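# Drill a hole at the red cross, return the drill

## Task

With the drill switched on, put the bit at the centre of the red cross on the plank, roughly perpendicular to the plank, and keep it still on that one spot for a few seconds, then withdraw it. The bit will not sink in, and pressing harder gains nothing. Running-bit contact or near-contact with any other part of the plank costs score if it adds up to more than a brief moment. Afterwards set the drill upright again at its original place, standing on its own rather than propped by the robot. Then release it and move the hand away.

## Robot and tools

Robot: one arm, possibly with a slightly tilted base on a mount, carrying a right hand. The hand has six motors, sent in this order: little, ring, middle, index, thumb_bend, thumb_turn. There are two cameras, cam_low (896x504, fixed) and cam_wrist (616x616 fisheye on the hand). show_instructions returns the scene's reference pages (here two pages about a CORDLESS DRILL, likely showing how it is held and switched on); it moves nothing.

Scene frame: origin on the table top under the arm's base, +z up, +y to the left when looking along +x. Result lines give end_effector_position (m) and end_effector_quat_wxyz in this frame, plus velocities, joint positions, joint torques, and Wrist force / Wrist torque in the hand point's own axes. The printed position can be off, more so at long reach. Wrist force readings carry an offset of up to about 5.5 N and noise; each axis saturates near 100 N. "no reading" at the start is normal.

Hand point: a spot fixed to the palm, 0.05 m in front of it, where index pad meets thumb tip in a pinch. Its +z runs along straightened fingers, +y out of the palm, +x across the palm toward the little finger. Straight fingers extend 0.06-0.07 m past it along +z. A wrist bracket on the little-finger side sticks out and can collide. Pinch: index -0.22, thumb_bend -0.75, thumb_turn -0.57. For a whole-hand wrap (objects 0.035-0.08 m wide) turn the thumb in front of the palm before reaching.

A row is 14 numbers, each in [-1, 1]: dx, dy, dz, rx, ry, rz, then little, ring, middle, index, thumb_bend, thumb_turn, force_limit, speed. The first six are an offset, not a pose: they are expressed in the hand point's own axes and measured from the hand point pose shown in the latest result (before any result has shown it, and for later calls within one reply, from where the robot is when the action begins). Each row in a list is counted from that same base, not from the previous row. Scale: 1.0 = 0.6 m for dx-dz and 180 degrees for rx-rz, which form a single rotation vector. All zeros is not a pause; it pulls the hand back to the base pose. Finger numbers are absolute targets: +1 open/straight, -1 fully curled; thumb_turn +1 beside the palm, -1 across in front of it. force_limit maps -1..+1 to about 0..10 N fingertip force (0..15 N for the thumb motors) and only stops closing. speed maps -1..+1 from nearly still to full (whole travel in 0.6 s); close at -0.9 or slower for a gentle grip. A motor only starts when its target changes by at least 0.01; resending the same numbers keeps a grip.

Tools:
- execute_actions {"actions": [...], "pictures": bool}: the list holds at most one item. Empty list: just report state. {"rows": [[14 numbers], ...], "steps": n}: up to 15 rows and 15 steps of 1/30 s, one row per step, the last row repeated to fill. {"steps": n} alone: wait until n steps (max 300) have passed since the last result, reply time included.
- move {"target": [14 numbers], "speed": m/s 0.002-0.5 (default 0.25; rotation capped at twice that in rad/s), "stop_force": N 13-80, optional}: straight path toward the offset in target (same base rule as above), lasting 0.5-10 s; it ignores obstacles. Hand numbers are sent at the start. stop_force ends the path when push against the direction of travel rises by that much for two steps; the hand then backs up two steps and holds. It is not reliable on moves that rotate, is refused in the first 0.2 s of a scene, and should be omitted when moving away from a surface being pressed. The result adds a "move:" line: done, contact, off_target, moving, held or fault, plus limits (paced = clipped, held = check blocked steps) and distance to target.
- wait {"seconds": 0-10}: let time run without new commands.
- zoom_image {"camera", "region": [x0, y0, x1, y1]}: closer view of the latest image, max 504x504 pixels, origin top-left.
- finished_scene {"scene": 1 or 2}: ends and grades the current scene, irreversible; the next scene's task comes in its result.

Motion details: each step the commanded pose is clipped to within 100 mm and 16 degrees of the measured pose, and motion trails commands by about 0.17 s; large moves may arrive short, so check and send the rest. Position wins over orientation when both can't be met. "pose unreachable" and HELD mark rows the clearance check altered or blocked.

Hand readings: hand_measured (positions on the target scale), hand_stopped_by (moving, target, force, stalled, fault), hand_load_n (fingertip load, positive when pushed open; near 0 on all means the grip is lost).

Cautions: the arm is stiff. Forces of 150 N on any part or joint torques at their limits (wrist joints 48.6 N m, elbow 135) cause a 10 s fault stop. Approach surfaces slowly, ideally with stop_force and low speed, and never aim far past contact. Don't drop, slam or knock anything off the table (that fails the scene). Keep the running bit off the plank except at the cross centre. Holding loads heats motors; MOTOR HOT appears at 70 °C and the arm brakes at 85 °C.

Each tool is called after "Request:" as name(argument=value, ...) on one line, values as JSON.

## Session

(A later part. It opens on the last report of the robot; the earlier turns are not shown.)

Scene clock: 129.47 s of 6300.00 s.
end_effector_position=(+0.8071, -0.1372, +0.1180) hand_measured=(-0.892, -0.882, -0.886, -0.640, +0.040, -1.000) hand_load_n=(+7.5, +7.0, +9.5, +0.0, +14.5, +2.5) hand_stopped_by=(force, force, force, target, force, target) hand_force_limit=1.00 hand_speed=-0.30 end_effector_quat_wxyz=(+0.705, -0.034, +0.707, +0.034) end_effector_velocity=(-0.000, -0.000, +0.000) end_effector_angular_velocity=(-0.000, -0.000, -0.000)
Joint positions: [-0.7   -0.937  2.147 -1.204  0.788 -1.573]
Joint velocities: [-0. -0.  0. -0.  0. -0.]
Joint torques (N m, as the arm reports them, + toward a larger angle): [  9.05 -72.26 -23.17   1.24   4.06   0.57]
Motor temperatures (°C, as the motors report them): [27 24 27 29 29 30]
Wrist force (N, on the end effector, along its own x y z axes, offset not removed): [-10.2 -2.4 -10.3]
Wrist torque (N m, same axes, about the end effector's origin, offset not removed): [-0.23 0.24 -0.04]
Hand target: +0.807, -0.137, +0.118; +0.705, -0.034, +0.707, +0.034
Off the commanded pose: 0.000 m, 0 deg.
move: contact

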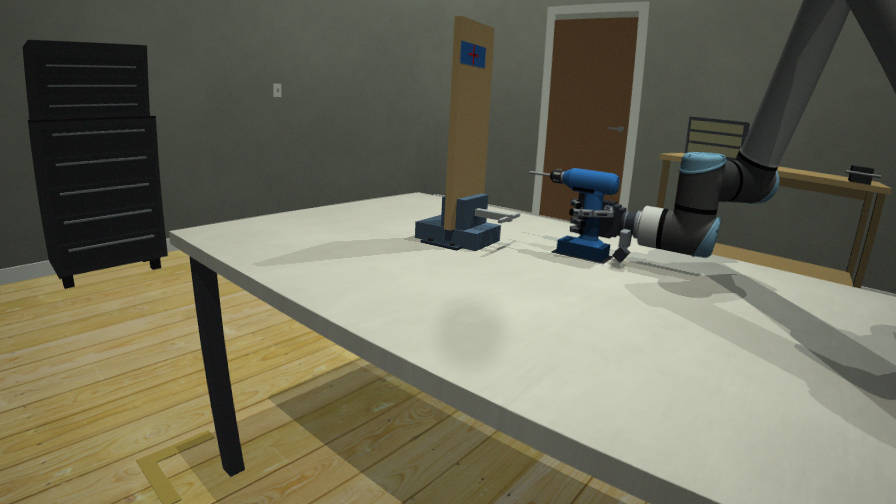

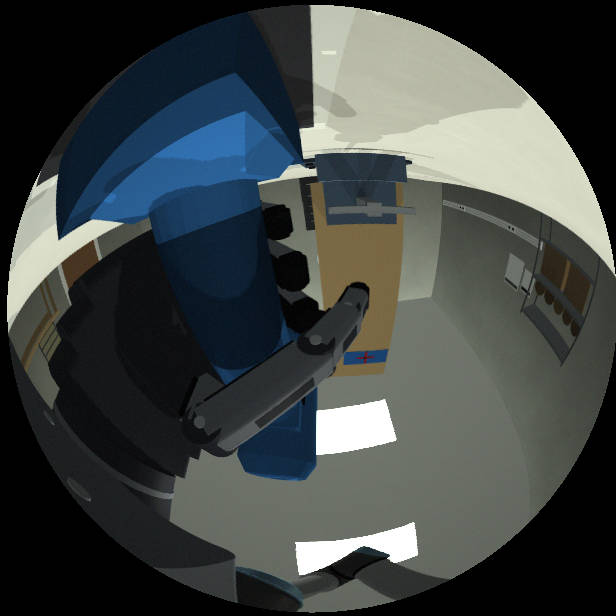

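Seated. Release thumb then fingers.

Request:
execute_actions(actions=[{"rows": [[0,0,0,0,0,0,-1,-1,-0.98,-0.64,1,-1,1.0,0.2]], "steps": 15}], pictures=false)

Request:
move(target=[0,0,0,0,0,0,1,1,1,1,1,-1,0,0.2])

Scene clock: 132.40 s of 6300.00 s.
end_effector_position=(+0.8071, -0.1372, +0.1181) hand_measured=(-0.892, -0.882, -0.886, -0.640, +0.534, -1.000) hand_load_n=(+7.5, +7.0, +9.5, +0.0, +0.0, +0.0) hand_stopped_by=(force, force, force, target, moving, target) hand_force_limit=1.00 hand_speed=0.20 end_effector_quat_wxyz=(+0.705, -0.034, +0.707, +0.034) end_effector_velocity=(+0.001, -0.000, +0.001) end_effector_angular_velocity=(-0.002, -0.002, +0.001)
Joint positions: [-0.7   -0.938  2.147 -1.204  0.788 -1.573]
Joint velocities: [ 0.001 -0.    -0.002 -0.    -0.    -0.   ]
Joint torques (N m, as the arm reports them, + toward a larger angle): [  5.75 -57.03 -11.16  -4.25   3.98  -2.44]
Motor temperatures (°C, as the motors report them): [27 24 27 29 29 30]
Wrist force (N, on the end effector, along its own x y z axes, offset not removed): [0.3 1.2 -6.1]
Wrist torque (N m, same axes, about the end effector's origin, offset not removed): [0.17 -0.15 0.41]
Hand target: +0.807, -0.137, +0.118; +0.705, -0.034, +0.707, +0.034
Off the commanded pose: 0.000 m, 0 deg.
Steps of this call (steps 1 to 73: nothing new was sent; steps 74 to 88: all 15 steps of this action). Readings (end_effector_position | what the end effector reports):
74: (+0.8070, -0.1372, +0.1181) | hand_measured=(-0.892, -0.882, -0.886, -0.640, +0.040, -1.000) hand_load_n=(+8.0, +7.5, +9.5, +0.0, +14.5, +2.5) hand_stopped_by=(force, force, force, target, moving, target) hand_force_limit=1.00 hand_speed=0.20
75: (+0.8070, -0.1372, +0.1181) | hand_measured=(-0.892, -0.882, -0.886, -0.640, +0.040, -1.000) hand_load_n=(+8.0, +7.5, +9.5, +0.0, +14.5, +2.5) hand_stopped_by=(force, force, force, target, moving, target) hand_force_limit=1.00 hand_speed=0.20
77: (+0.8070, -0.1372, +0.1181) | hand_measured=(-0.892, -0.882, -0.886, -0.640, +0.076, -1.000) hand_load_n=(+8.0, +7.5, +9.5, +0.0, +11.0, +2.0) hand_stopped_by=(force, force, force, target, moving, target) hand_force_limit=1.00 hand_speed=0.20
81: (+0.8071, -0.1372, +0.1181) | hand_measured=(-0.892, -0.882, -0.886, -0.640, +0.238, -1.000) hand_load_n=(+7.5, +7.0, +9.5, +0.0, +0.0, +0.0) hand_stopped_by=(force, force, force, target, moving, target) hand_force_limit=1.00 hand_speed=0.20
88: the state above

Scene clock: 134.17 s of 6300.00 s.
end_effector_position=(+0.8070, -0.1372, +0.1180) hand_measured=(+1.000, +1.000, +1.000, +1.000, +1.000, -1.000) hand_load_n=(+0.0, +0.0, +0.0, +0.0, +0.0, +0.0) hand_stopped_by=(target, target, target, target, target, target) hand_force_limit=0.00 hand_speed=0.20 end_effector_quat_wxyz=(+0.705, -0.034, +0.707, +0.034) end_effector_velocity=(+0.001, +0.000, +0.000) end_effector_angular_velocity=(-0.000, -0.001, +0.001)
Joint positions: [-0.7   -0.937  2.147 -1.204  0.788 -1.573]
Joint velocities: [ 0.001  0.    -0.001 -0.     0.     0.   ]
Joint torques (N m, as the arm reports them, + toward a larger angle): [  7.33 -64.73 -14.96  -3.07  -0.2   -0.96]
Motor temperatures (°C, as the motors report them): [27 24 27 29 29 30]
Wrist force (N, on the end effector, along its own x y z axes, offset not removed): [-1.4 -1.6 0.2]
Wrist torque (N m, same axes, about the end effector's origin, offset not removed): [0.10 -0.04 0.16]
Hand target: +0.807, -0.137, +0.118; +0.705, -0.034, +0.707, +0.034
Off the commanded pose: 0.000 m, 0 deg.
move: done

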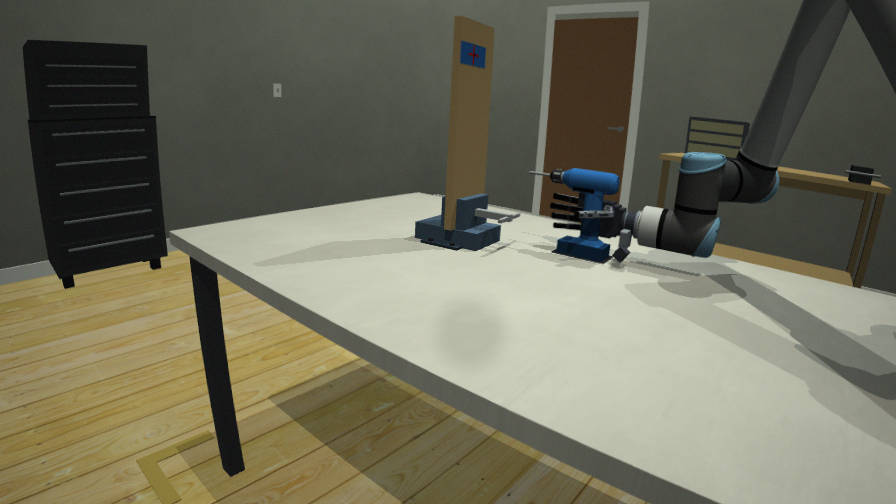

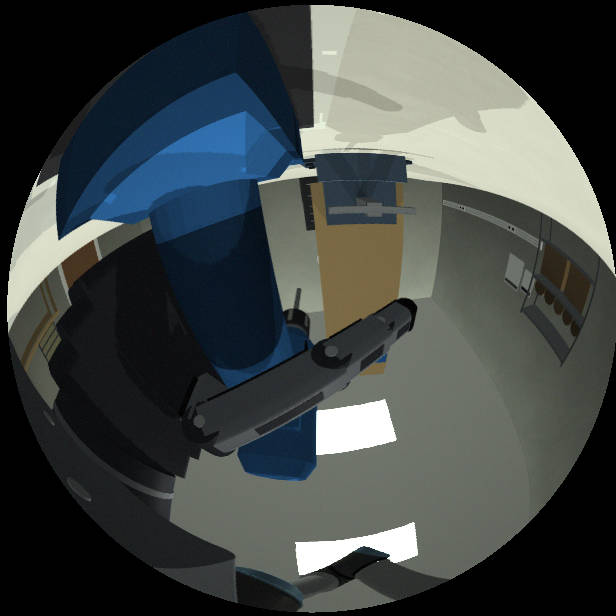

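Request:
move(target=[-0.017,-0.05,-0.35,0,0,0,1,1,1,1,1,-1,0,0.2], speed=0.15)

Request:
zoom_image(camera="cam_low", region=[520, 150, 710, 290])

Scene clock: 138.43 s of 6300.00 s.
end_effector_position=(+0.6014, -0.1873, +0.1288) hand_measured=(+1.000, +1.000, +1.000, +1.000, +1.000, -1.000) hand_load_n=(+0.0, +0.0, +0.0, +0.0, +0.0, +0.0) hand_stopped_by=(target, target, target, target, target, target) hand_force_limit=0.00 hand_speed=0.20 end_effector_quat_wxyz=(+0.705, -0.034, +0.707, +0.034) end_effector_velocity=(-0.003, -0.000, -0.000) end_effector_angular_velocity=(+0.001, +0.000, +0.000)
Joint positions: [-1.099 -1.054  2.451 -1.388  0.389 -1.577]
Joint velocities: [-0.007 -0.     0.004 -0.004 -0.007  0.001]
Joint torques (N m, as the arm reports them, + toward a larger angle): [ -9.35 -71.66  -1.6   -2.66  -3.9    1.91]
Motor temperatures (°C, as the motors report them): [27 24 27 29 29 30]
Wrist force (N, on the end effector, along its own x y z axes, offset not removed): [1.4 -4.4 -2.4]
Wrist torque (N m, same axes, about the end effector's origin, offset not removed): [-0.67 -0.08 -0.20]
Hand target: +0.601, -0.187, +0.129; +0.705, -0.034, +0.707, +0.034
Off the commanded pose: 0.000 m, 0 deg.
move: done

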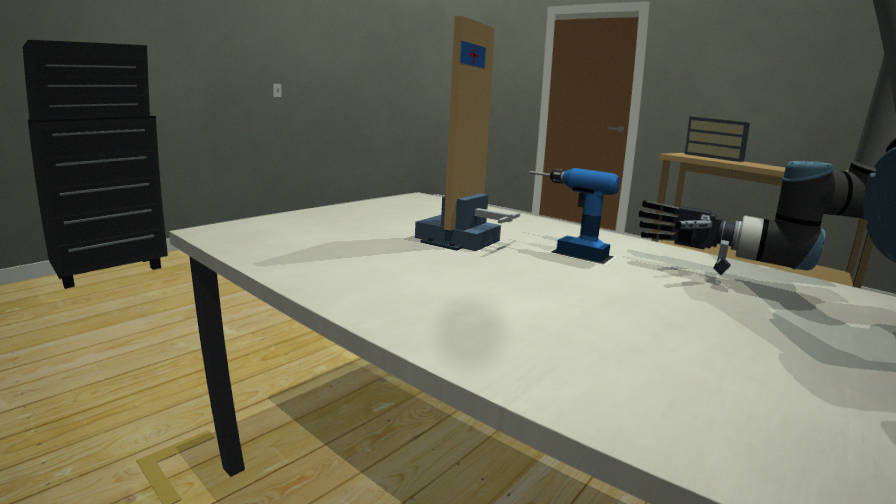

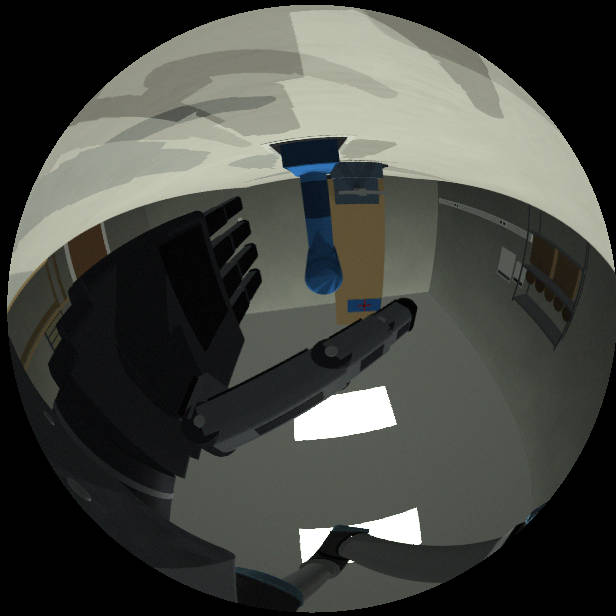

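Region (520, 150, 710, 290) of cam_low's 896x504 image, scaled by 2.653, with more detail than that image has; it fills the top 371 rows of this view, and the rest is white.

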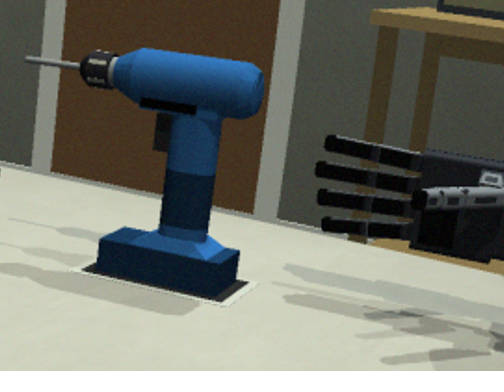

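Request:
finished_scene(scene=2)

The scene is finished: the task was done.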